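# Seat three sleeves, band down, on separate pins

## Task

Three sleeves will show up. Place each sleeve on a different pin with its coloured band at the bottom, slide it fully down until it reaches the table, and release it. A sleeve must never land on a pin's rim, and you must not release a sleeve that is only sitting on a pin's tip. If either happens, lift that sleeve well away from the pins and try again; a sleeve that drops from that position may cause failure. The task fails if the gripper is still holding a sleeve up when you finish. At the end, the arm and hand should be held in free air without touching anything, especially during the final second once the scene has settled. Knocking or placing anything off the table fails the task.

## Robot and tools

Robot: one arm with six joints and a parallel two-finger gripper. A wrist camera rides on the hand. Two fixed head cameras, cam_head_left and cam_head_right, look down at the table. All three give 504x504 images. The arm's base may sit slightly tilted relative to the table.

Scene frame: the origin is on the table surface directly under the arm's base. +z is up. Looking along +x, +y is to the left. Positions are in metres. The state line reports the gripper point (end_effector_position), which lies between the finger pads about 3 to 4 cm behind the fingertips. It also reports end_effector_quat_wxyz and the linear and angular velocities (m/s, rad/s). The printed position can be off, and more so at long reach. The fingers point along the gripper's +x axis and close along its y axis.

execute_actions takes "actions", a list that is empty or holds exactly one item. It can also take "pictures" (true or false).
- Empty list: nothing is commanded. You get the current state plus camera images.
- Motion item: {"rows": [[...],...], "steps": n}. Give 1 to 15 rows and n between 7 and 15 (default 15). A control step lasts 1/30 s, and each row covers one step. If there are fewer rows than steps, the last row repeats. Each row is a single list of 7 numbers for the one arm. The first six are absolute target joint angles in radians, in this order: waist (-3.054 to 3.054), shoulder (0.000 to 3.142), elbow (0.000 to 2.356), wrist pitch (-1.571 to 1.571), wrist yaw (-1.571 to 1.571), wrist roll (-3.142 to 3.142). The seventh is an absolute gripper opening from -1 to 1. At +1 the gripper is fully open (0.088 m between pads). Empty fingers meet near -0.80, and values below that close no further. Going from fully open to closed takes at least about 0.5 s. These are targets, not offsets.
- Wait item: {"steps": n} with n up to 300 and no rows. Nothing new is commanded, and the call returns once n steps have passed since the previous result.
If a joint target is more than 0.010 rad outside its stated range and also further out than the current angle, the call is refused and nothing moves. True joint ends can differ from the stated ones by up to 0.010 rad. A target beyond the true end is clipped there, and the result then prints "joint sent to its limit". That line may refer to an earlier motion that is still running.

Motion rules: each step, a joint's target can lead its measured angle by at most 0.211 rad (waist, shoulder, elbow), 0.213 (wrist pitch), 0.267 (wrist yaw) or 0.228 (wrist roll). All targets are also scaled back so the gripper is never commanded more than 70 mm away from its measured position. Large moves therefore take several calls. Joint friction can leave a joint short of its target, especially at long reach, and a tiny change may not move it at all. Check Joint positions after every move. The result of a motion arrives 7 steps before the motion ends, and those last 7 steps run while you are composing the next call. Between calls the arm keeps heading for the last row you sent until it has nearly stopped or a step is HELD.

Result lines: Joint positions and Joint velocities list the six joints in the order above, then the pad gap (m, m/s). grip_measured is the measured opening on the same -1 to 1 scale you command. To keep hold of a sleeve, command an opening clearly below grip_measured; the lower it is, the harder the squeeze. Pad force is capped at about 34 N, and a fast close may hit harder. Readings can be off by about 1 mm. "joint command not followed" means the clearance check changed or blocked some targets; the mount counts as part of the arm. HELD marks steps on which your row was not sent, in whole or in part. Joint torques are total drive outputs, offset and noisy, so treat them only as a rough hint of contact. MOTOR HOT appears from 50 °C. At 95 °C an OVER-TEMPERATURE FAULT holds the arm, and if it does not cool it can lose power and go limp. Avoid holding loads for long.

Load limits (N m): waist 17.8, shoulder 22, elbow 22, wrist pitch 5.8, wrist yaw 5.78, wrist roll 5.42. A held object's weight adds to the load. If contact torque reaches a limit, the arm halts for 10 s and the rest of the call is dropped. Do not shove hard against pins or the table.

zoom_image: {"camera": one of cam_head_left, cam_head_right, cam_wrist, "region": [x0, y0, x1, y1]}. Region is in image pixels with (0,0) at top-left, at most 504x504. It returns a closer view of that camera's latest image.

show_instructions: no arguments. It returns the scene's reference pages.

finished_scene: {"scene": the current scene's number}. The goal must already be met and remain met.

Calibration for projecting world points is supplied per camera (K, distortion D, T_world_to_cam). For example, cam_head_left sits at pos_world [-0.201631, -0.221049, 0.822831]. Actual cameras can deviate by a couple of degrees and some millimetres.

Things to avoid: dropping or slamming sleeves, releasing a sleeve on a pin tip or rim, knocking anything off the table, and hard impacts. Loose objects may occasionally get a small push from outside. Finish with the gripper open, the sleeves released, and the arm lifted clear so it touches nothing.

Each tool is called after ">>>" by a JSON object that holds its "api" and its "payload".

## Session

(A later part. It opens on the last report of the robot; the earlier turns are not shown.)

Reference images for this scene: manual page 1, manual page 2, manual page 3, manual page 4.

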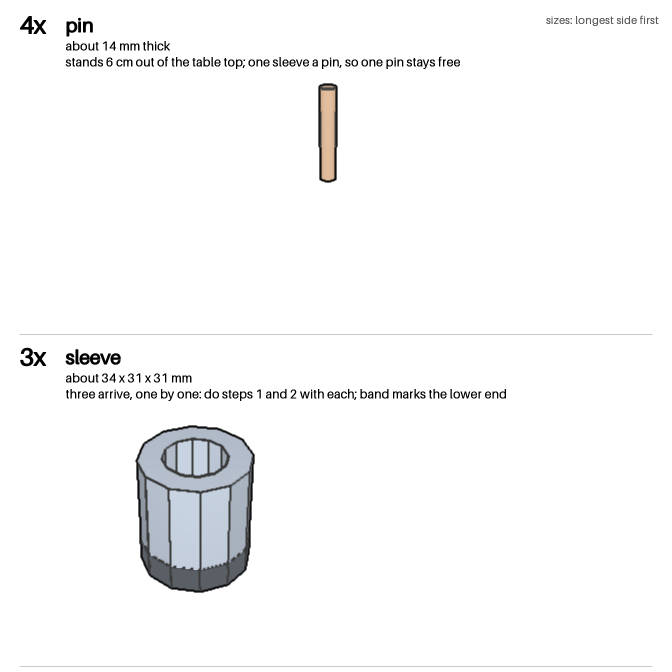

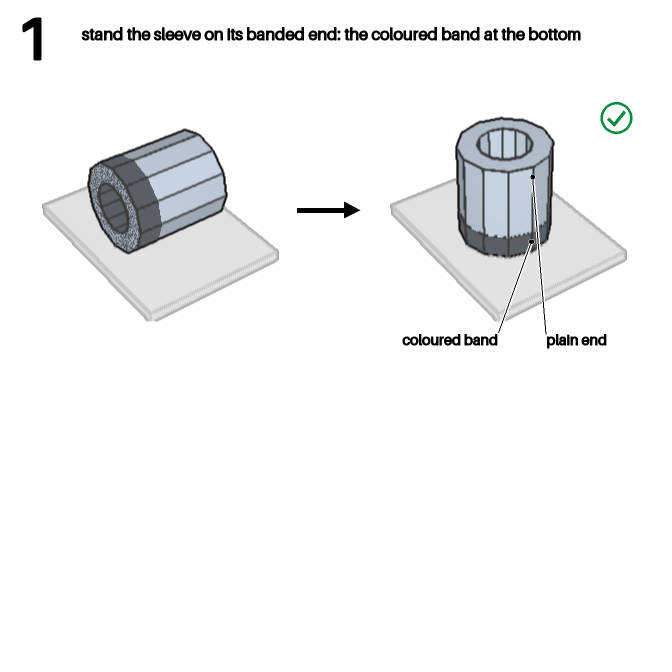

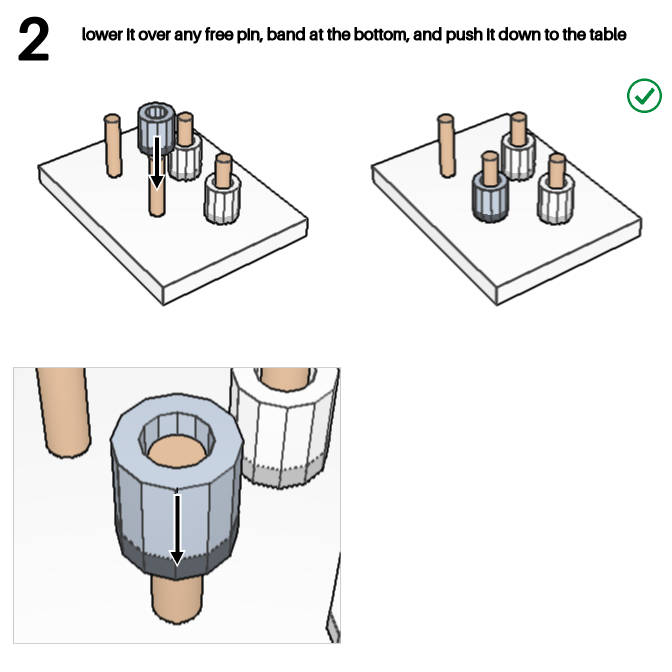

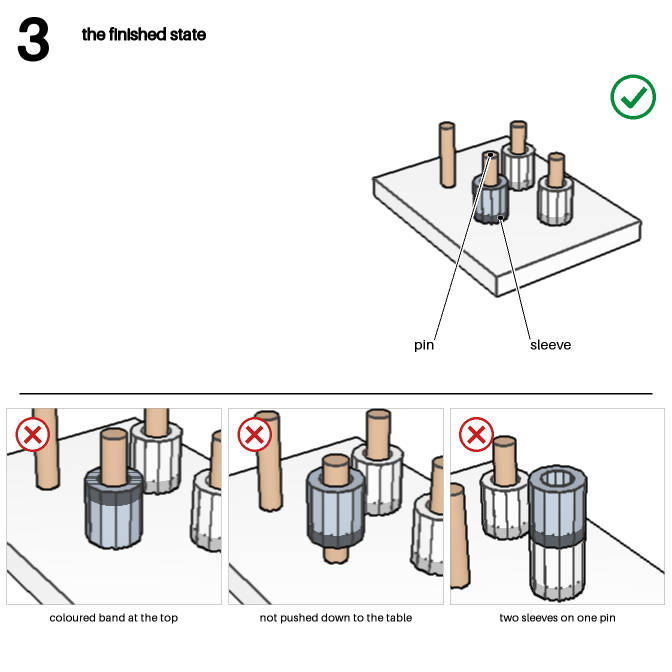

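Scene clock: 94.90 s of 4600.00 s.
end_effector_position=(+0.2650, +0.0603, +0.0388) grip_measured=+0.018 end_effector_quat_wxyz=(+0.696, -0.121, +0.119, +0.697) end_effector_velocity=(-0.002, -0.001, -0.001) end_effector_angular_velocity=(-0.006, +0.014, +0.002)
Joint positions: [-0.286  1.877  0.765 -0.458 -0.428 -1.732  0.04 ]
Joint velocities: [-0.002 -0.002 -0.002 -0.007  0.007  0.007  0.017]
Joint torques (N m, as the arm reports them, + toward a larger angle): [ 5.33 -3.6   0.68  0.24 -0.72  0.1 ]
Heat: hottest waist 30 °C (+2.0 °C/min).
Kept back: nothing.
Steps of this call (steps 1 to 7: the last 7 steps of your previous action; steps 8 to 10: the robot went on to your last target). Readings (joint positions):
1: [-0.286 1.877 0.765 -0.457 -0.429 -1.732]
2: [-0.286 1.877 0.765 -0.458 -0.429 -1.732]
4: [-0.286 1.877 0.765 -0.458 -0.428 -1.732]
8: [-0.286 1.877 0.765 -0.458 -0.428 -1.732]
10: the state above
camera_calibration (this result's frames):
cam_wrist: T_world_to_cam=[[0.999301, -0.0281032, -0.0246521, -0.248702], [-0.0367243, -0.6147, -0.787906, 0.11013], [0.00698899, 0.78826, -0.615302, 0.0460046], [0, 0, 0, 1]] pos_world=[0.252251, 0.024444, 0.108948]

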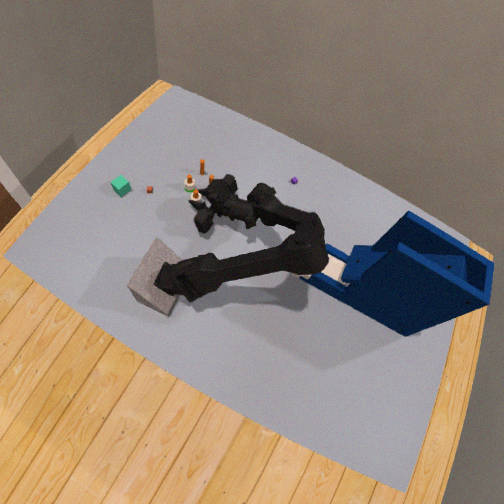

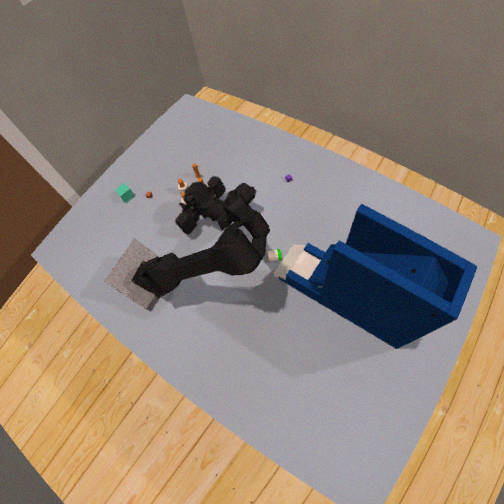

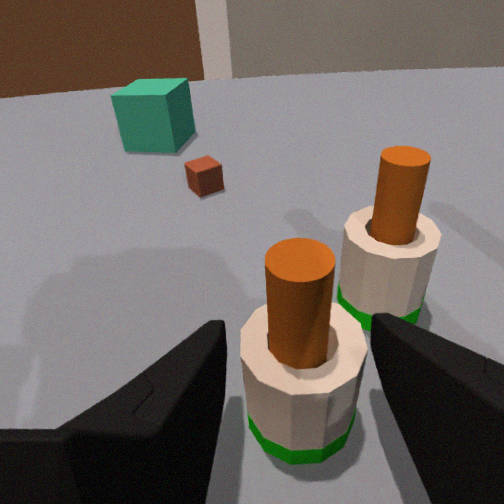

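>>> {"api": "execute_actions", "payload": {"actions": [{"rows":[[-0.290,1.863,0.775,-0.466,-0.427,-1.734,0.1],[-0.293,1.855,0.779,-0.480,-0.426,-1.737,0.14],[-0.296,1.844,0.783,-0.496,-0.425,-1.740,0.15],[-0.299,1.830,0.790,-0.518,-0.424,-1.743,0.15],[-0.302,1.814,0.796,-0.541,-0.423,-1.747,0.15],[-0.306,1.796,0.805,-0.570,-0.422,-1.752,0.15],[-0.309,1.777,0.813,-0.597,-0.414,-1.764,0.15],[-0.311,1.757,0.821,-0.626,-0.391,-1.788,0.15],[-0.311,1.736,0.828,-0.652,-0.355,-1.818,0.15],[-0.308,1.714,0.833,-0.672,-0.312,-1.852,0.15],[-0.302,1.686,0.835,-0.684,-0.269,-1.885,0.15],[-0.294,1.658,0.834,-0.690,-0.226,-1.918,0.15],[-0.285,1.630,0.831,-0.691,-0.183,-1.951,0.15],[-0.275,1.602,0.827,-0.689,-0.140,-1.983,0.15],[-0.265,1.574,0.823,-0.687,-0.097,-2.016,0.15]],"steps":15}]}}

>>> {"api": "execute_actions", "payload": {"actions": [{"rows":[[-0.254,1.546,0.819,-0.685,-0.054,-2.049,0.16],[-0.243,1.518,0.816,-0.683,-0.011,-2.082,0.17],[-0.232,1.490,0.813,-0.681,0.032,-2.114,0.18],[-0.222,1.462,0.810,-0.679,0.075,-2.147,0.19],[-0.213,1.434,0.807,-0.676,0.118,-2.180,0.2],[-0.205,1.406,0.804,-0.674,0.161,-2.213,0.2],[-0.199,1.378,0.801,-0.672,0.204,-2.245,0.2],[-0.194,1.350,0.798,-0.670,0.247,-2.278,0.2],[-0.190,1.322,0.795,-0.667,0.290,-2.311,0.2],[-0.188,1.296,0.792,-0.665,0.333,-2.344,0.2],[-0.187,1.272,0.789,-0.663,0.376,-2.376,0.2],[-0.188,1.250,0.786,-0.660,0.419,-2.409,0.2],[-0.190,1.229,0.783,-0.658,0.462,-2.442,0.2],[-0.193,1.209,0.780,-0.655,0.505,-2.475,0.2],[-0.196,1.190,0.777,-0.653,0.548,-2.507,0.2]],"steps":15}]}}

>>> {"api": "execute_actions", "payload": {"actions": [{"rows":[[-0.200,1.172,0.774,-0.650,0.591,-2.540,0.2],[-0.204,1.155,0.771,-0.648,0.634,-2.573,0.2],[-0.208,1.139,0.768,-0.645,0.677,-2.606,0.2],[-0.212,1.124,0.765,-0.643,0.720,-2.638,0.2],[-0.216,1.110,0.763,-0.640,0.763,-2.671,0.2],[-0.219,1.098,0.761,-0.638,0.806,-2.704,0.2],[-0.222,1.087,0.759,-0.636,0.849,-2.737,0.2],[-0.224,1.078,0.757,-0.634,0.887,-2.766,0.2],[-0.226,1.071,0.756,-0.632,0.918,-2.789,0.2],[-0.227,1.066,0.755,-0.631,0.941,-2.807,0.2],[-0.228,1.062,0.754,-0.630,0.957,-2.819,0.2],[-0.2285,1.060,0.754,-0.629,0.967,-2.827,0.2],[-0.2285,1.060,0.754,-0.629,0.974,-2.832,0.2]],"steps":14}]}}

>>> {"api": "execute_actions", "payload": {"actions": [{"steps":18}], "pictures": true}}

Scene clock: 98.80 s of 4600.00 s.
end_effector_position=(+0.2645, +0.0460, +0.0479) grip_measured=+0.136 end_effector_quat_wxyz=(+0.693, -0.124, +0.120, +0.700) end_effector_velocity=(+0.015, -0.138, +0.053) end_effector_angular_velocity=(-0.246, -0.244, +0.066)
Joint positions: [-0.296  1.824  0.789 -0.547 -0.42  -1.75   0.046]
Joint velocities: [-0.085 -0.471  0.212 -0.652  0.242 -0.315  0.005]
Joint torques (N m, as the arm reports them, + toward a larger angle): [ 4.95 -4.76  1.5   0.04 -0.7  -0.2 ]
Heat: hottest waist 31 °C (+2.0 °C/min).
Steps of this call (steps 1 to 15: the robot went on to your last target; steps 16 to 109: nothing new was sent; steps 110 to 117: the first 8 steps of this action). Readings (joint positions):
110: [-0.286 1.877 0.765 -0.458 -0.428 -1.732]
111: [-0.286 1.877 0.766 -0.460 -0.428 -1.732]
113: [-0.287 1.870 0.770 -0.477 -0.428 -1.732]
117: the state above

Scene clock: 99.30 s of 4600.00 s.
end_effector_position=(+0.2795, -0.0534, +0.0646) grip_measured=+0.188 end_effector_quat_wxyz=(+0.595, -0.488, +0.123, +0.627) end_effector_velocity=(+0.032, -0.249, +0.062) end_effector_angular_velocity=(-1.453, -1.093, +0.211)
Joint positions: [-0.22   1.454  0.818 -0.673  0.096 -2.162  0.048]
Joint velocities: [ 0.222 -0.842 -0.037  0.007  1.253 -0.974  0.004]
Joint torques (N m, as the arm reports them, + toward a larger angle): [ 4.29 -3.94  0.84  0.5  -0.48 -0.09]
Heat: hottest waist 31 °C (+2.0 °C/min).
Steps of this call (steps 1 to 7: the last 7 steps of your previous action; steps 8 to 15: the first 8 steps of this action). Readings (joint positions):
8: [-0.285 1.646 0.819 -0.666 -0.191 -1.941]
9: [-0.276 1.620 0.819 -0.670 -0.152 -1.972]
11: [-0.257 1.566 0.819 -0.673 -0.071 -2.034]
15: the state above

Scene clock: 99.77 s of 4600.00 s.
end_effector_position=(+0.2616, -0.1796, +0.0786) grip_measured=+0.200 end_effector_quat_wxyz=(-0.364, +0.726, -0.248, -0.528) end_effector_velocity=(-0.099, -0.264, +0.018) end_effector_angular_velocity=(-1.494, +0.228, +0.163)
Joint positions: [-0.207  1.144  0.78  -0.646  0.697 -2.62   0.049]
Joint velocities: [-0.105 -0.447 -0.071  0.081  1.297 -0.989 -0.   ]
Joint torques (N m, as the arm reports them, + toward a larger angle): [ 2.95 -2.85  1.49  0.97 -0.1  -0.15]
Heat: hottest waist 31 °C (+2.0 °C/min).
Steps of this call (steps 1 to 7: the last 7 steps of your previous action; steps 8 to 14: the first 7 steps of this action). Readings (joint positions):
8: [-0.195 1.252 0.797 -0.660 0.438 -2.422]
9: [-0.195 1.231 0.794 -0.658 0.482 -2.456]
11: [-0.198 1.193 0.788 -0.653 0.567 -2.521]
14: the state above

Scene clock: 100.37 s of 4600.00 s.
end_effector_position=(+0.2373, -0.2293, +0.0852) grip_measured=+0.200 end_effector_quat_wxyz=(-0.228, +0.753, -0.322, -0.527) end_effector_velocity=(-0.006, -0.006, -0.000) end_effector_angular_velocity=(-0.040, +0.032, +0.019)
Joint positions: [-0.224  1.068  0.766 -0.632  0.968 -2.826  0.049]
Joint velocities: [-0.007 -0.007 -0.002 -0.007  0.037 -0.037 -0.   ]
Joint torques (N m, as the arm reports them, + toward a larger angle): [ 2.27 -2.45  1.69  0.95  0.17 -0.16]
Heat: hottest waist 30 °C (+1.0 °C/min).
Kept back: nothing.
Steps of this call (steps 1 to 7: the last 7 steps of your previous action; steps 8 to 18: the robot went on to your last target). Readings (joint positions):
1: [-0.210 1.130 0.778 -0.644 0.740 -2.652]
2: [-0.213 1.118 0.775 -0.642 0.780 -2.682]
4: [-0.218 1.097 0.772 -0.638 0.849 -2.735]
8: [-0.223 1.075 0.769 -0.634 0.929 -2.796]
18: the state above
camera_calibration (this result's frames):
cam_wrist: T_world_to_cam=[[0.743232, 0.668203, 0.0333337, -0.0125233], [0.508669, -0.596743, 0.620607, -0.277602], [0.434583, -0.444299, -0.783413, -0.0667455], [0, 0, 0, 1]] pos_world=[0.179522, -0.186944, 0.12041]

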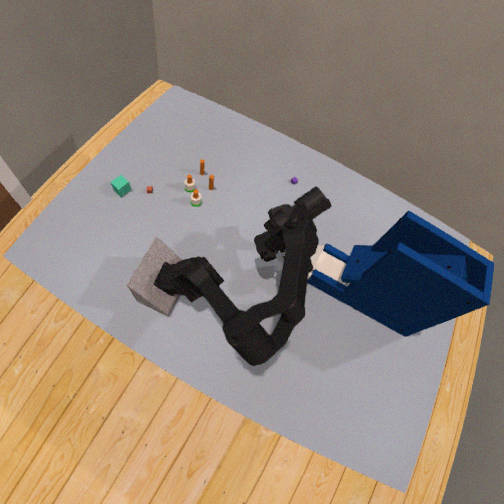

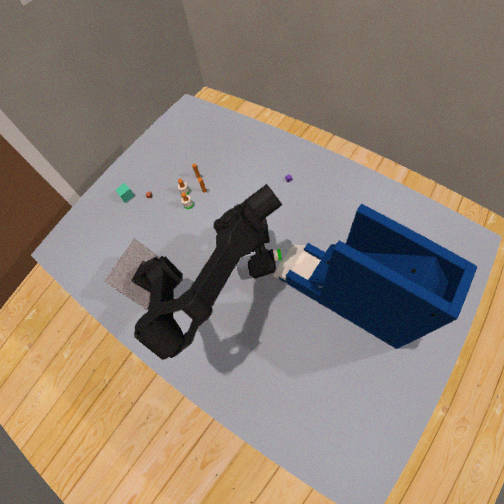

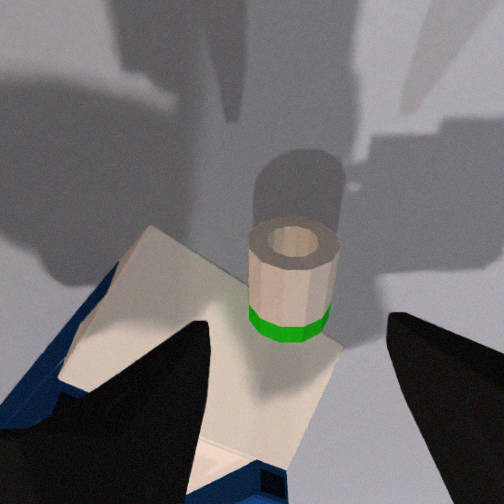

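>>> {"api": "zoom_image", "payload": {"camera": "cam_wrist", "region": [220, 200, 360, 360]}}

Region (220, 200, 360, 360) of cam_wrist's 504x504 image, scaled by 3.150, with more detail than that image has; it fills the left 441 columns of this view, and the rest is white.

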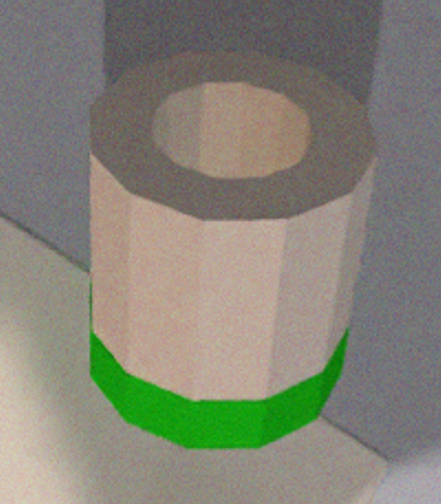

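>>> {"api": "execute_actions", "payload": {"actions": [{"rows":[[-0.233,1.074,0.750,-0.619,0.966,-2.836,0.2],[-0.241,1.083,0.744,-0.602,0.960,-2.844,0.2],[-0.253,1.088,0.736,-0.579,0.954,-2.854,0.2],[-0.267,1.093,0.725,-0.549,0.946,-2.868,0.2],[-0.283,1.099,0.713,-0.516,0.937,-2.883,0.19],[-0.299,1.105,0.701,-0.483,0.928,-2.898,0.18],[-0.315,1.111,0.689,-0.449,0.919,-2.913,0.17],[-0.331,1.117,0.677,-0.416,0.911,-2.927,0.16],[-0.345,1.122,0.666,-0.386,0.903,-2.941,0.15],[-0.358,1.127,0.656,-0.360,0.896,-2.953,0.14],[-0.369,1.131,0.648,-0.336,0.890,-2.963,0.12],[-0.377,1.134,0.642,-0.320,0.885,-2.971,0.11],[-0.383,1.136,0.638,-0.308,0.882,-2.976,0.1],[-0.387,1.1375,0.635,-0.300,0.880,-2.979,0.1],[-0.3885,1.138,0.6335,-0.2965,0.879,-2.981,0.1]],"steps":15}]}}

>>> {"api": "execute_actions", "payload": {"actions": [{"steps":16}], "pictures": true}}

Scene clock: 102.27 s of 4600.00 s.
end_effector_position=(+0.2410, -0.2301, +0.0698) grip_measured=+0.184 end_effector_quat_wxyz=(-0.233, +0.750, -0.330, -0.524) end_effector_velocity=(+0.014, +0.013, -0.126) end_effector_angular_velocity=(+0.043, +0.059, -0.067)
Joint positions: [-0.28   1.087  0.725 -0.512  0.94  -2.882  0.048]
Joint velocities: [-0.403  0.178 -0.315  0.784 -0.242 -0.359 -0.01 ]
Joint torques (N m, as the arm reports them, + toward a larger angle): [ 2.33 -1.24  1.54  0.97 -0.05 -0.2 ]
Heat: hottest waist 30 °C (+0.0 °C/min).
Steps of this call (steps 1 to 15: the robot went on to your last target; steps 16 to 49: nothing new was sent; steps 50 to 57: the first 8 steps of this action). Readings (joint positions):
50: [-0.225 1.067 0.765 -0.630 0.971 -2.829]
51: [-0.226 1.067 0.764 -0.625 0.971 -2.831]
53: [-0.236 1.069 0.757 -0.603 0.966 -2.841]
57: the state above

Scene clock: 102.80 s of 4600.00 s.
end_effector_position=(+0.2425, -0.2309, +0.0398) grip_measured=+0.102 end_effector_quat_wxyz=(-0.238, +0.744, -0.341, -0.523) end_effector_velocity=(-0.001, +0.001, -0.005) end_effector_angular_velocity=(+0.012, -0.004, -0.003)
Joint positions: [-0.383  1.128  0.646 -0.303  0.884 -2.975  0.044]
Joint velocities: [-0.017  0.002 -0.012  0.022 -0.022 -0.007 -0.001]
Joint torques (N m, as the arm reports them, + toward a larger angle): [ 2.61 -1.71  1.52  1.02 -0.09 -0.18]
Heat: hottest waist 30 °C (+0.0 °C/min).
Kept back: nothing.
Steps of this call (steps 1 to 7: the last 7 steps of your previous action; steps 8 to 16: the robot went on to your last target). Readings (joint positions):
1: [-0.293 1.093 0.714 -0.485 0.932 -2.894]
2: [-0.307 1.099 0.704 -0.458 0.925 -2.906]
4: [-0.333 1.110 0.683 -0.406 0.911 -2.929]
8: [-0.368 1.124 0.657 -0.338 0.892 -2.960]
16: the state above
camera_calibration (this result's frames):
cam_wrist: T_world_to_cam=[[0.773514, 0.633161, 0.028006, -0.0290528], [0.483809, -0.618445, 0.619237, -0.251995], [0.409397, -0.465439, -0.784704, -0.103976], [0, 0, 0, 1]] pos_world=[0.186957, -0.185844, 0.0752679]

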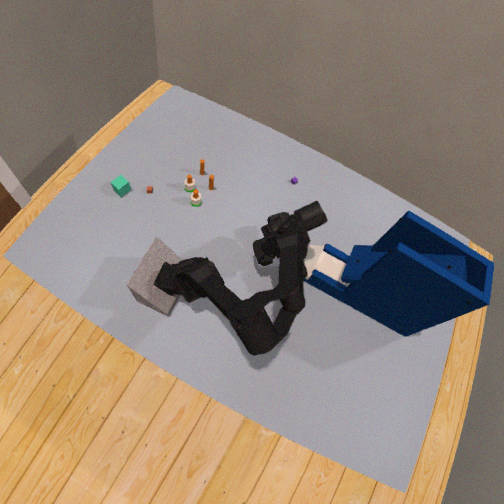

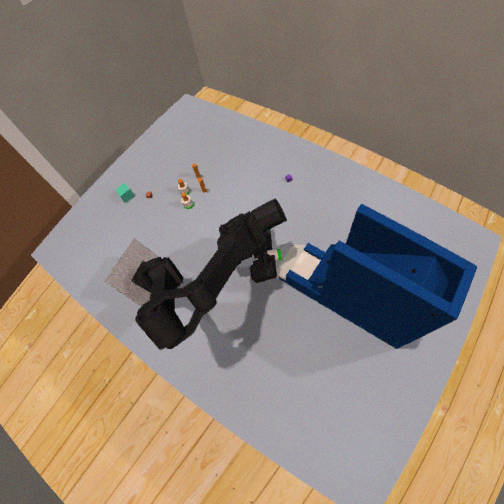

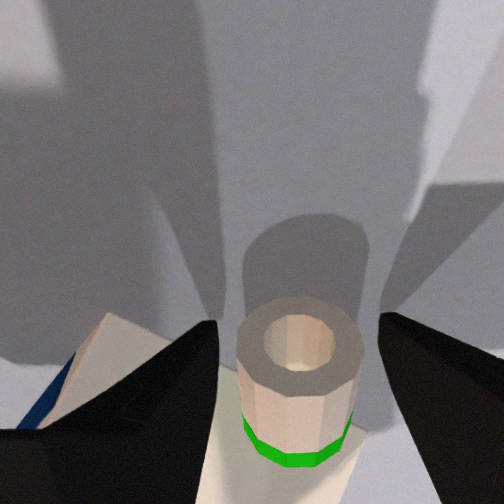

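About 1 mm off-centre; fine. Close.

>>> {"api": "execute_actions", "payload": {"actions": [{"rows":[[-0.3885,1.136,0.6335,-0.2985,0.879,-2.981,0.06],[-0.3885,1.136,0.6335,-0.2985,0.879,-2.981,0.01],[-0.3885,1.136,0.6335,-0.2985,0.879,-2.981,-0.04],[-0.3885,1.136,0.6335,-0.2985,0.879,-2.981,-0.08],[-0.3885,1.136,0.6335,-0.2985,0.879,-2.981,-0.11],[-0.3885,1.136,0.6335,-0.2985,0.879,-2.981,-0.14],[-0.3885,1.136,0.6335,-0.2985,0.879,-2.981,-0.17],[-0.3885,1.136,0.6335,-0.2985,0.879,-2.981,-0.20],[-0.3885,1.136,0.6335,-0.2985,0.879,-2.981,-0.23],[-0.3885,1.136,0.6335,-0.2985,0.879,-2.981,-0.27],[-0.3885,1.136,0.6335,-0.2985,0.879,-2.981,-0.31],[-0.3885,1.136,0.6335,-0.2985,0.879,-2.981,-0.35],[-0.3885,1.136,0.6335,-0.2985,0.879,-2.981,-0.39],[-0.3885,1.136,0.6335,-0.2985,0.879,-2.981,-0.43],[-0.3885,1.136,0.6335,-0.2985,0.879,-2.981,-0.46]],"steps":15}]}}

>>> {"api": "execute_actions", "payload": {"actions": [{"steps":12}], "pictures": true}}

Scene clock: 103.60 s of 4600.00 s.
end_effector_position=(+0.2425, -0.2307, +0.0393) grip_measured=-0.095 end_effector_quat_wxyz=(-0.238, +0.744, -0.341, -0.523) end_effector_velocity=(+0.000, +0.003, -0.001) end_effector_angular_velocity=(+0.019, -0.008, +0.004)
Joint positions: [-0.384  1.128  0.645 -0.299  0.882 -2.978  0.034]
Joint velocities: [-0.002 -0.002 -0.002 -0.007 -0.022  0.007 -0.044]
Joint torques (N m, as the arm reports them, + toward a larger angle): [ 2.5  -1.93  1.49  0.87 -0.11 -0.17]
Heat: hottest waist 30 °C (+1.0 °C/min).
Steps of this call (steps 1 to 15: the robot went on to your last target; step 16: nothing new was sent; steps 17 to 24: the first 8 steps of this action). Readings (joint positions):
17: [-0.384 1.128 0.645 -0.299 0.882 -2.978]
18: [-0.384 1.128 0.645 -0.299 0.882 -2.978]
20: [-0.384 1.128 0.645 -0.299 0.882 -2.978]
24: the state above

Scene clock: 104.00 s of 4600.00 s.
end_effector_position=(+0.2425, -0.2307, +0.0393) grip_measured=-0.183 end_effector_quat_wxyz=(-0.238, +0.744, -0.341, -0.523) end_effector_velocity=(-0.001, +0.001, -0.001) end_effector_angular_velocity=(+0.005, +0.004, +0.013)
Joint positions: [-0.384  1.128  0.645 -0.299  0.882 -2.978  0.03 ]
Joint velocities: [-0.002 -0.002 -0.002 -0.007 -0.007 -0.007 -0.   ]
Joint torques (N m, as the arm reports them, + toward a larger angle): [ 2.51 -1.94  1.49  0.86 -0.09 -0.17]
Heat: hottest waist 30 °C (+1.0 °C/min).
Kept back: nothing.
Steps of this call (steps 1 to 7: the last 7 steps of your previous action; steps 8 to 12: the robot went on to your last target). Readings (joint positions):
1: [-0.384 1.128 0.645 -0.299 0.882 -2.978]
2: [-0.384 1.128 0.645 -0.299 0.882 -2.978]
4: [-0.384 1.128 0.645 -0.299 0.882 -2.978]
8: [-0.384 1.128 0.645 -0.299 0.882 -2.978]
12: the state above
camera_calibration (this result's frames):
cam_wrist: T_world_to_cam=[[0.773225, 0.633478, 0.0287926, -0.0290729], [0.483608, -0.618446, 0.619393, -0.251576], [0.410178, -0.465006, -0.784553, -0.104419], [0, 0, 0, 1]] pos_world=[0.186975, -0.185725, 0.0747396]

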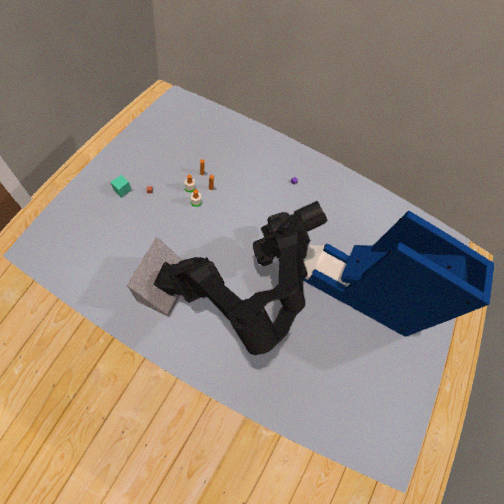

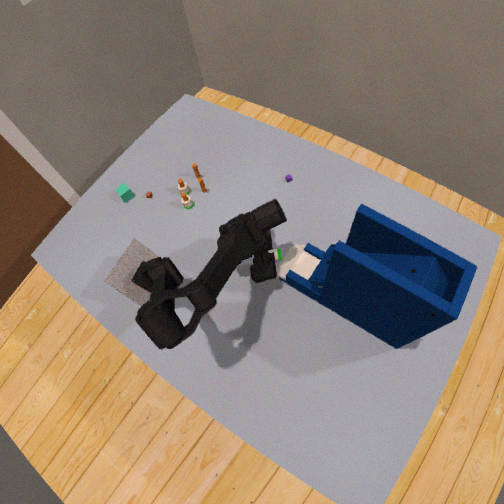

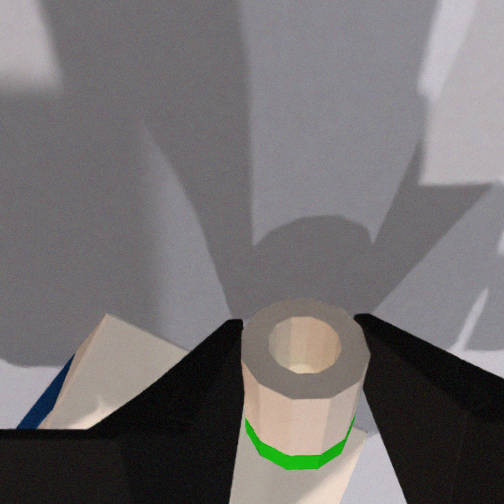

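>>> {"api": "execute_actions", "payload": {"actions": [{"rows":[[-0.380,1.124,0.656,-0.311,0.882,-2.970,-0.46],[-0.372,1.122,0.663,-0.333,0.882,-2.956,-0.46],[-0.358,1.122,0.674,-0.365,0.882,-2.936,-0.46],[-0.340,1.122,0.689,-0.405,0.882,-2.911,-0.46],[-0.320,1.122,0.706,-0.448,0.882,-2.881,-0.46],[-0.300,1.128,0.723,-0.491,0.872,-2.846,-0.46],[-0.281,1.134,0.739,-0.534,0.852,-2.806,-0.46],[-0.263,1.141,0.755,-0.572,0.822,-2.763,-0.46],[-0.246,1.149,0.769,-0.604,0.782,-2.72,-0.46],[-0.230,1.158,0.783,-0.628,0.739,-2.677,-0.46],[-0.215,1.169,0.796,-0.647,0.696,-2.634,-0.46],[-0.200,1.181,0.808,-0.661,0.653,-2.591,-0.46],[-0.187,1.195,0.823,-0.672,0.610,-2.548,-0.46],[-0.175,1.211,0.838,-0.681,0.567,-2.505,-0.46],[-0.163,1.229,0.853,-0.689,0.524,-2.462,-0.46]],"steps":15}]}}

>>> {"api": "execute_actions", "payload": {"actions": [{"rows":[[-0.152,1.249,0.868,-0.696,0.481,-2.419,-0.46],[-0.142,1.271,0.883,-0.702,0.438,-2.376,-0.46],[-0.132,1.295,0.898,-0.707,0.395,-2.333,-0.46],[-0.123,1.321,0.913,-0.711,0.352,-2.29,-0.46],[-0.115,1.349,0.928,-0.715,0.309,-2.247,-0.46],[-0.107,1.379,0.943,-0.718,0.266,-2.204,-0.46],[-0.100,1.411,0.958,-0.720,0.223,-2.161,-0.46],[-0.093,1.445,0.972,-0.722,0.180,-2.118,-0.46],[-0.087,1.479,0.986,-0.724,0.137,-2.075,-0.46],[-0.081,1.513,1.0,-0.726,0.094,-2.032,-0.46],[-0.076,1.547,1.014,-0.727,0.051,-1.989,-0.46],[-0.071,1.581,1.028,-0.728,0.008,-1.946,-0.46],[-0.067,1.615,1.042,-0.729,-0.035,-1.903,-0.46],[-0.064,1.649,1.056,-0.73,-0.078,-1.86,-0.46],[-0.062,1.683,1.070,-0.73,-0.121,-1.817,-0.46]],"steps":15}]}}

>>> {"api": "execute_actions", "payload": {"actions": [{"rows":[[-0.060,1.717,1.084,-0.73,-0.164,-1.774,-0.46],[-0.060,1.751,1.097,-0.73,-0.207,-1.731,-0.46],[-0.062,1.782,1.107,-0.729,-0.250,-1.688,-0.46],[-0.066,1.81,1.114,-0.727,-0.293,-1.645,-0.46],[-0.071,1.834,1.119,-0.725,-0.329,-1.609,-0.46],[-0.077,1.854,1.122,-0.722,-0.358,-1.580,-0.46],[-0.084,1.870,1.124,-0.72,-0.380,-1.558,-0.46],[-0.091,1.882,1.125,-0.718,-0.396,-1.543,-0.46],[-0.098,1.890,1.125,-0.716,-0.407,-1.534,-0.46],[-0.104,1.896,1.125,-0.714,-0.416,-1.530,-0.46],[-0.108,1.900,1.122,-0.711,-0.417,-1.531,-0.46],[-0.112,1.903,1.117,-0.708,-0.417,-1.535,-0.46],[-0.116,1.906,1.111,-0.705,-0.417,-1.540,-0.46],[-0.120,1.909,1.105,-0.702,-0.417,-1.545,-0.46],[-0.123,1.912,1.101,-0.700,-0.417,-1.549,-0.46]],"steps":15}]}}

>>> {"api": "execute_actions", "payload": {"actions": [{"rows":[[-0.125,1.9135,1.099,-0.6985,-0.417,-1.552,-0.46],[-0.126,1.914,1.098,-0.698,-0.417,-1.553,-0.46]],"steps":15}], "pictures": true}}

>>> {"api": "zoom_image", "payload": {"camera": "cam_wrist", "region": [220, 284, 440, 504]}}

Scene clock: 108.40 s of 4600.00 s.
end_effector_position=(+0.2447, -0.2187, +0.0516) grip_measured=-0.183 end_effector_quat_wxyz=(-0.257, +0.741, -0.318, -0.532) end_effector_velocity=(+0.064, +0.100, +0.120) end_effector_angular_velocity=(+0.664, -0.351, -0.009)
Joint positions: [-0.323  1.129  0.695 -0.451  0.868 -2.871  0.03 ]
Joint velocities: [ 0.486 -0.007  0.437 -1.004 -0.403  0.901  0.   ]
Joint torques (N m, as the arm reports them, + toward a larger angle): [ 3.24 -1.75  3.92  0.61 -0.13  0.12]
Heat: hottest waist 29 °C (+0.0 °C/min).
Steps of this call (steps 1 to 15: the robot went on to your last target; steps 16 to 124: nothing new was sent; steps 125 to 132: the first 8 steps of this action). Readings (joint positions):
125: [-0.384 1.129 0.644 -0.299 0.881 -2.978]
126: [-0.384 1.129 0.645 -0.302 0.881 -2.976]
128: [-0.376 1.129 0.652 -0.334 0.881 -2.959]
132: the state above

Scene clock: 108.90 s of 4600.00 s.
end_effector_position=(+0.3058, -0.1060, +0.1042) grip_measured=-0.183 end_effector_quat_wxyz=(-0.544, +0.618, -0.147, -0.548) end_effector_velocity=(+0.123, +0.294, +0.083) end_effector_angular_velocity=(+1.664, +0.364, -0.165)
Joint positions: [-0.125  1.335  0.913 -0.702  0.33  -2.27   0.03 ]
Joint velocities: [ 0.256  0.828  0.452 -0.139 -1.297  1.267  0.   ]
Joint torques (N m, as the arm reports them, + toward a larger angle): [ 4.44 -1.23  3.83  0.61 -0.62  0.18]
Heat: hottest waist 29 °C (+0.0 °C/min).
Steps of this call (steps 1 to 7: the last 7 steps of your previous action; steps 8 to 15: the first 8 steps of this action). Readings (joint positions):
8: [-0.200 1.188 0.809 -0.645 0.620 -2.566]
9: [-0.187 1.204 0.823 -0.657 0.580 -2.525]
11: [-0.164 1.240 0.853 -0.677 0.498 -2.440]
15: the state above

Scene clock: 109.40 s of 4600.00 s.
end_effector_position=(+0.3343, +0.0347, +0.1235) grip_measured=-0.183 end_effector_quat_wxyz=(+0.690, -0.227, +0.100, +0.680) end_effector_velocity=(-0.020, +0.169, -0.026) end_effector_angular_velocity=(+0.869, +1.191, +0.049)
Joint positions: [-0.069  1.798  1.098 -0.724 -0.29  -1.65   0.03 ]
Joint velocities: [-0.081  0.672  0.134 -0.007 -0.872  0.857 -0.   ]
Joint torques (N m, as the arm reports them, + toward a larger angle): [ 5.21 -3.38  3.35  0.66 -0.89  0.16]
Heat: hottest waist 29 °C (+0.0 °C/min).
Steps of this call (steps 1 to 7: the last 7 steps of your previous action; steps 8 to 15: the first 8 steps of this action). Readings (joint positions):
8: [-0.075 1.589 1.027 -0.723 -0.012 -1.927]
9: [-0.071 1.623 1.041 -0.724 -0.055 -1.884]
11: [-0.067 1.689 1.067 -0.724 -0.142 -1.798]
15: the state above

Scene clock: 109.90 s of 4600.00 s.
end_effector_position=(+0.3344, +0.0515, +0.1074) grip_measured=-0.184 end_effector_quat_wxyz=(+0.695, -0.127, +0.120, +0.697) end_effector_velocity=(-0.000, +0.003, -0.002) end_effector_angular_velocity=(+0.021, +0.017, -0.002)
Joint positions: [-0.12   1.9    1.106 -0.702 -0.411 -1.557  0.03 ]
Joint velocities: [-0.007  0.012 -0.002  0.007 -0.022  0.007 -0.   ]
Joint torques (N m, as the arm reports them, + toward a larger angle): [ 6.08 -3.15  1.2   0.57 -0.97  0.09]
Heat: hottest waist 30 °C (+1.0 °C/min).
Steps of this call (steps 1 to 7: the last 7 steps of your previous action; steps 8 to 15: the first 8 steps of this action). Readings (joint positions):
8: [-0.109 1.886 1.106 -0.709 -0.398 -1.559]
9: [-0.112 1.890 1.106 -0.707 -0.402 -1.558]
11: [-0.117 1.895 1.106 -0.704 -0.407 -1.558]
15: the state above
camera_calibration (this result's frames):
cam_wrist: T_world_to_cam=[[0.999503, -0.0257756, -0.0181392, -0.317493], [-0.030247, -0.622605, -0.781952, 0.158925], [0.00886173, 0.782112, -0.623075, 0.0952266], [0, 0, 0, 1]] pos_world=[0.321298, 0.016286, 0.177846]

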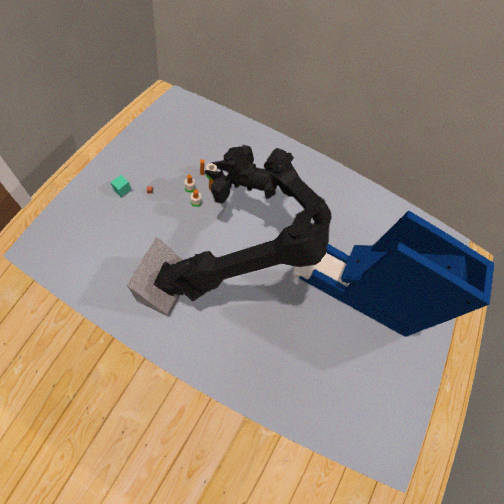

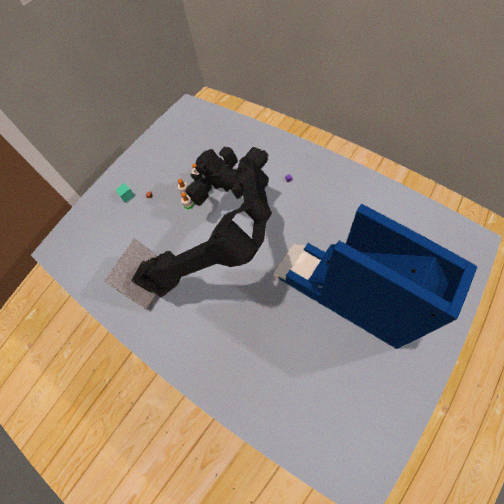

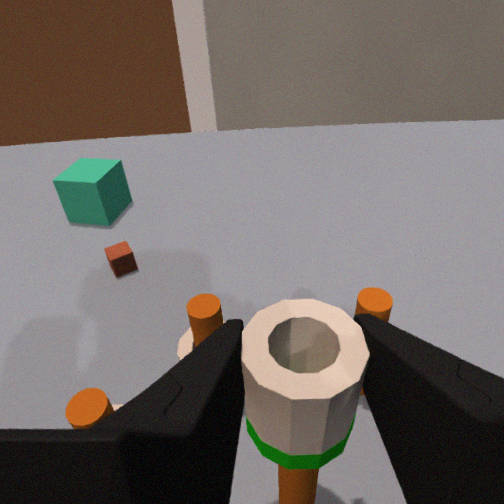

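Region (220, 284, 440, 504) of cam_wrist's 504x504 image, scaled by 2.291, with more detail than that image has.

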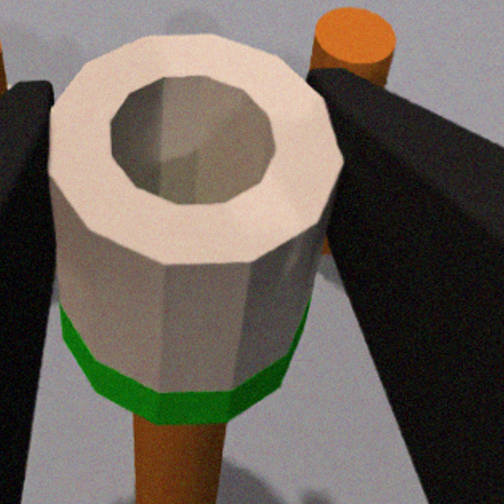

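>>> {"api": "execute_actions", "payload": {"actions": [{"rows":[[-0.1275,1.9163,1.0947,-0.6937,-0.4182,-1.5629,-0.46],[-0.1301,1.9184,1.0938,-0.6919,-0.4184,-1.5658,-0.46],[-0.1328,1.9205,1.093,-0.69,-0.4186,-1.5687,-0.46],[-0.135,1.9222,1.0922,-0.6885,-0.4188,-1.5711,-0.46],[-0.1372,1.924,1.0915,-0.687,-0.4189,-1.5735,-0.46],[-0.139,1.9255,1.091,-0.6858,-0.419,-1.5754,-0.46],[-0.1407,1.9269,1.0904,-0.6846,-0.4192,-1.5774,-0.46],[-0.1425,1.9283,1.0899,-0.6834,-0.4193,-1.5793,-0.46],[-0.1443,1.9298,1.0894,-0.6822,-0.4194,-1.5812,-0.46],[-0.146,1.9312,1.0888,-0.681,-0.4195,-1.5832,-0.46],[-0.1483,1.9331,1.0882,-0.6795,-0.4197,-1.5856,-0.46],[-0.1505,1.9349,1.0876,-0.678,-0.4198,-1.588,-0.46],[-0.1531,1.9371,1.0869,-0.6763,-0.42,-1.5909,-0.46],[-0.1558,1.9394,1.0862,-0.6745,-0.4201,-1.5938,-0.46],[-0.1584,1.9416,1.0855,-0.6727,-0.4203,-1.5967,-0.46]],"steps":15}]}}

>>> {"api": "execute_actions", "payload": {"actions": [{"steps":10}], "pictures": true}}

Scene clock: 111.93 s of 4600.00 s.
end_effector_position=(+0.3346, +0.0522, +0.1024) grip_measured=-0.184 end_effector_quat_wxyz=(+0.696, -0.125, +0.119, +0.697) end_effector_velocity=(-0.008, +0.003, -0.024) end_effector_angular_velocity=(+0.032, +0.007, +0.026)
Joint positions: [-0.131  1.91   1.102 -0.691 -0.416 -1.568  0.03 ]
Joint velocities: [-0.061  0.046 -0.032  0.022 -0.037 -0.081 -0.   ]
Joint torques (N m, as the arm reports them, + toward a larger angle): [ 6.2  -3.45  0.99  0.61 -0.99 -0.12]
Heat: hottest waist 30 °C (+1.0 °C/min).
Steps of this call (steps 1 to 7: the last 7 steps of your previous action; steps 8 to 15: the robot went on to your last target; steps 16 to 53: nothing new was sent; steps 54 to 61: the first 8 steps of this action). Readings (joint positions):
54: [-0.121 1.901 1.106 -0.700 -0.414 -1.557]
55: [-0.122 1.902 1.106 -0.699 -0.415 -1.557]
57: [-0.124 1.904 1.105 -0.696 -0.416 -1.559]
61: the state above

Scene clock: 112.27 s of 4600.00 s.
end_effector_position=(+0.3347, +0.0531, +0.0999) grip_measured=-0.184 end_effector_quat_wxyz=(+0.697, -0.123, +0.110, +0.698) end_effector_velocity=(-0.002, +0.003, -0.001) end_effector_angular_velocity=(+0.036, -0.031, +0.017)
Joint positions: [-0.142  1.919  1.098 -0.682 -0.433 -1.589  0.03 ]
Joint velocities: [-0.012  0.012 -0.007  0.007 -0.037 -0.051 -0.   ]
Joint torques (N m, as the arm reports them, + toward a larger angle): [ 5.22 -2.64  0.43  0.78 -0.31 -0.2 ]
Heat: hottest waist 30 °C (+2.0 °C/min).
Kept back: nothing.
Steps of this call (steps 1 to 7: the last 7 steps of your previous action; steps 8 to 10: the robot went on to your last target). Readings (joint positions):
1: [-0.133 1.912 1.101 -0.689 -0.416 -1.570]
2: [-0.135 1.914 1.100 -0.688 -0.417 -1.573]
4: [-0.137 1.915 1.100 -0.687 -0.422 -1.576]
8: [-0.141 1.918 1.098 -0.683 -0.431 -1.586]
10: the state above
camera_calibration (this result's frames):
cam_wrist: T_world_to_cam=[[0.99966, -0.0241611, -0.00983535, -0.318834], [-0.0224817, -0.606714, -0.794602, 0.151895], [0.0132312, 0.794553, -0.607051, 0.0855126], [0, 0, 0, 1]] pos_world=[0.321009, 0.0165089, 0.16947]

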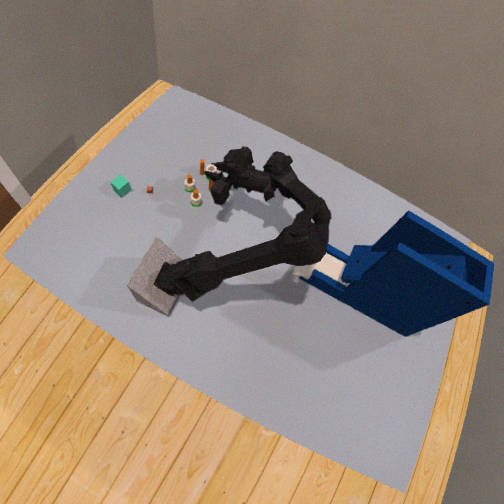

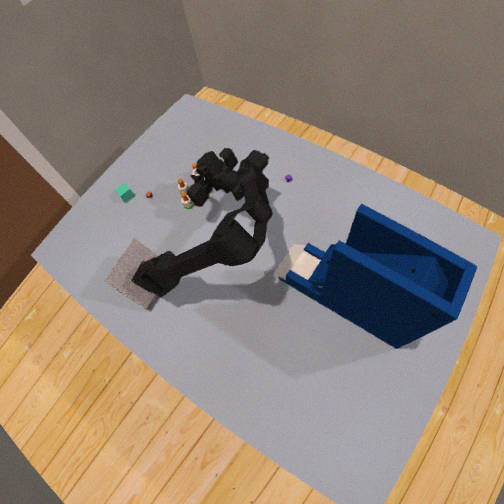

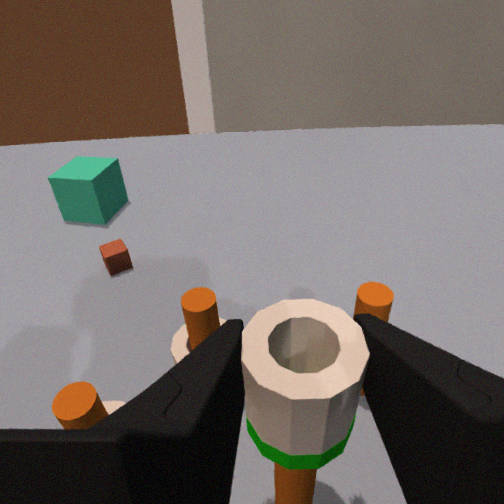

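Blocked on the pin tip. Back up a few mm and inspect.

>>> {"api": "execute_actions", "payload": {"actions": [{"rows":[[-0.145,1.925,1.095,-0.682,-0.419,-1.585,-0.46],[-0.138,1.912,1.102,-0.687,-0.417,-1.575,-0.46],[-0.133,1.905,1.106,-0.691,-0.415,-1.568,-0.46],[-0.129,1.901,1.109,-0.694,-0.413,-1.562,-0.46],[-0.126,1.898,1.111,-0.696,-0.412,-1.558,-0.46]],"steps":10}]}}

>>> {"api": "execute_actions", "payload": {"actions": [{"steps":14}], "pictures": true}}

>>> {"api": "zoom_image", "payload": {"camera": "cam_wrist", "region": [220, 284, 440, 504]}}

>>> {"api": "zoom_image", "payload": {"camera": "cam_head_left", "region": [175, 145, 245, 215]}}

Scene clock: 112.73 s of 4600.00 s.
end_effector_position=(+0.3347, +0.0535, +0.0999) grip_measured=-0.184 end_effector_quat_wxyz=(+0.697, -0.123, +0.109, +0.698) end_effector_velocity=(-0.005, +0.002, +0.002) end_effector_angular_velocity=(-0.078, +0.079, -0.002)
Joint positions: [-0.141  1.919  1.097 -0.68  -0.434 -1.589  0.03 ]
Joint velocities: [ 0.042 -0.012  0.002 -0.022  0.081  0.11  -0.   ]
Joint torques (N m, as the arm reports them, + toward a larger angle): [ 6.45 -5.26  2.18  0.35 -0.4   0.12]
Heat: hottest waist 30 °C (+2.0 °C/min).
Steps of this call (steps 1 to 11: the robot went on to your last target; steps 12 to 14: the first 3 steps of this action). Readings (joint positions):
12: [-0.143 1.919 1.097 -0.680 -0.436 -1.592]
13: [-0.142 1.919 1.097 -0.680 -0.435 -1.592]
14: the state above

Scene clock: 113.20 s of 4600.00 s.
end_effector_position=(+0.3344, +0.0525, +0.1036) grip_measured=-0.184 end_effector_quat_wxyz=(+0.696, -0.124, +0.120, +0.697) end_effector_velocity=(-0.004, -0.001, +0.002) end_effector_angular_velocity=(+0.007, +0.007, +0.013)
Joint positions: [-0.128  1.909  1.103 -0.693 -0.416 -1.562  0.03 ]
Joint velocities: [-0.002 -0.007 -0.002 -0.022 -0.007 -0.007 -0.   ]
Joint torques (N m, as the arm reports them, + toward a larger angle): [ 6.61 -5.73  2.91  0.28 -0.77  0.13]
Heat: hottest waist 30 °C (+2.0 °C/min).
Kept back: nothing.
Steps of this call (steps 1 to 7: the last 7 steps of your previous action; steps 8 to 14: the robot went on to your last target). Readings (joint positions):
1: [-0.140 1.919 1.098 -0.680 -0.430 -1.584]
2: [-0.137 1.918 1.099 -0.681 -0.425 -1.579]
4: [-0.133 1.916 1.100 -0.688 -0.418 -1.572]
8: [-0.130 1.912 1.101 -0.691 -0.416 -1.565]
14: the state above
camera_calibration (this result's frames):
cam_wrist: T_world_to_cam=[[0.999412, -0.0265746, -0.0216518, -0.317143], [-0.0334663, -0.619762, -0.784076, 0.157672], [0.00741761, 0.78434, -0.620287, 0.09213], [0, 0, 0, 1]] pos_world=[0.32155, 0.0170296, 0.173907]

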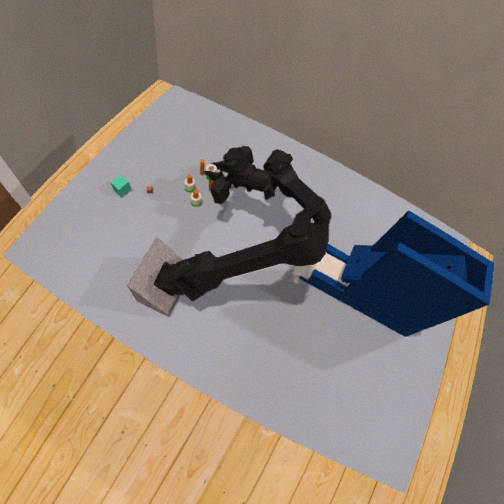

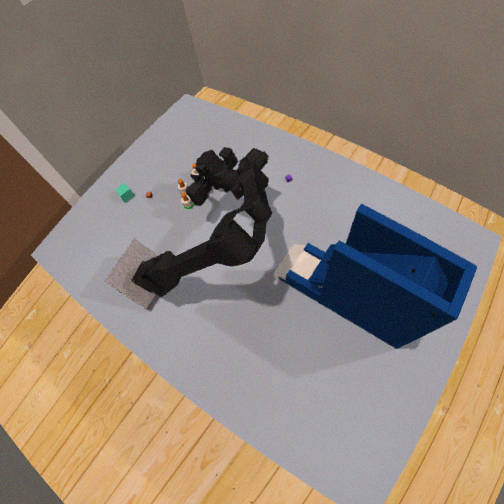

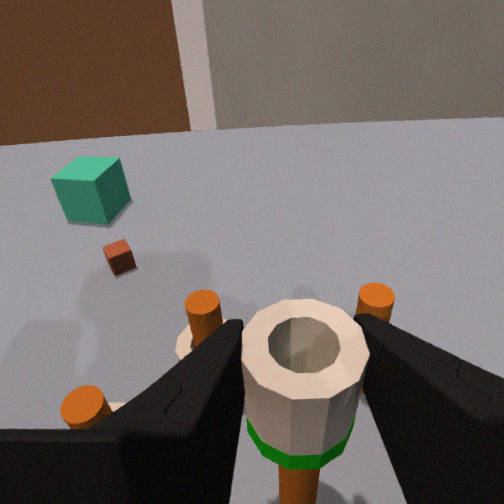

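Region (220, 284, 440, 504) of cam_wrist's 504x504 image, scaled by 2.291, with more detail than that image has.

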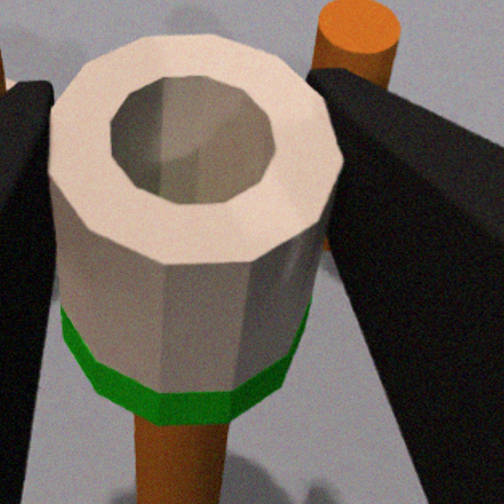

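Region (175, 145, 245, 215) of cam_head_left's 504x504 image, scaled by 7.200, with more detail than that image has.

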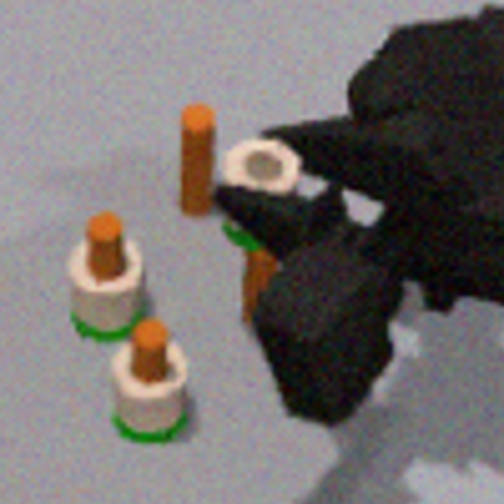

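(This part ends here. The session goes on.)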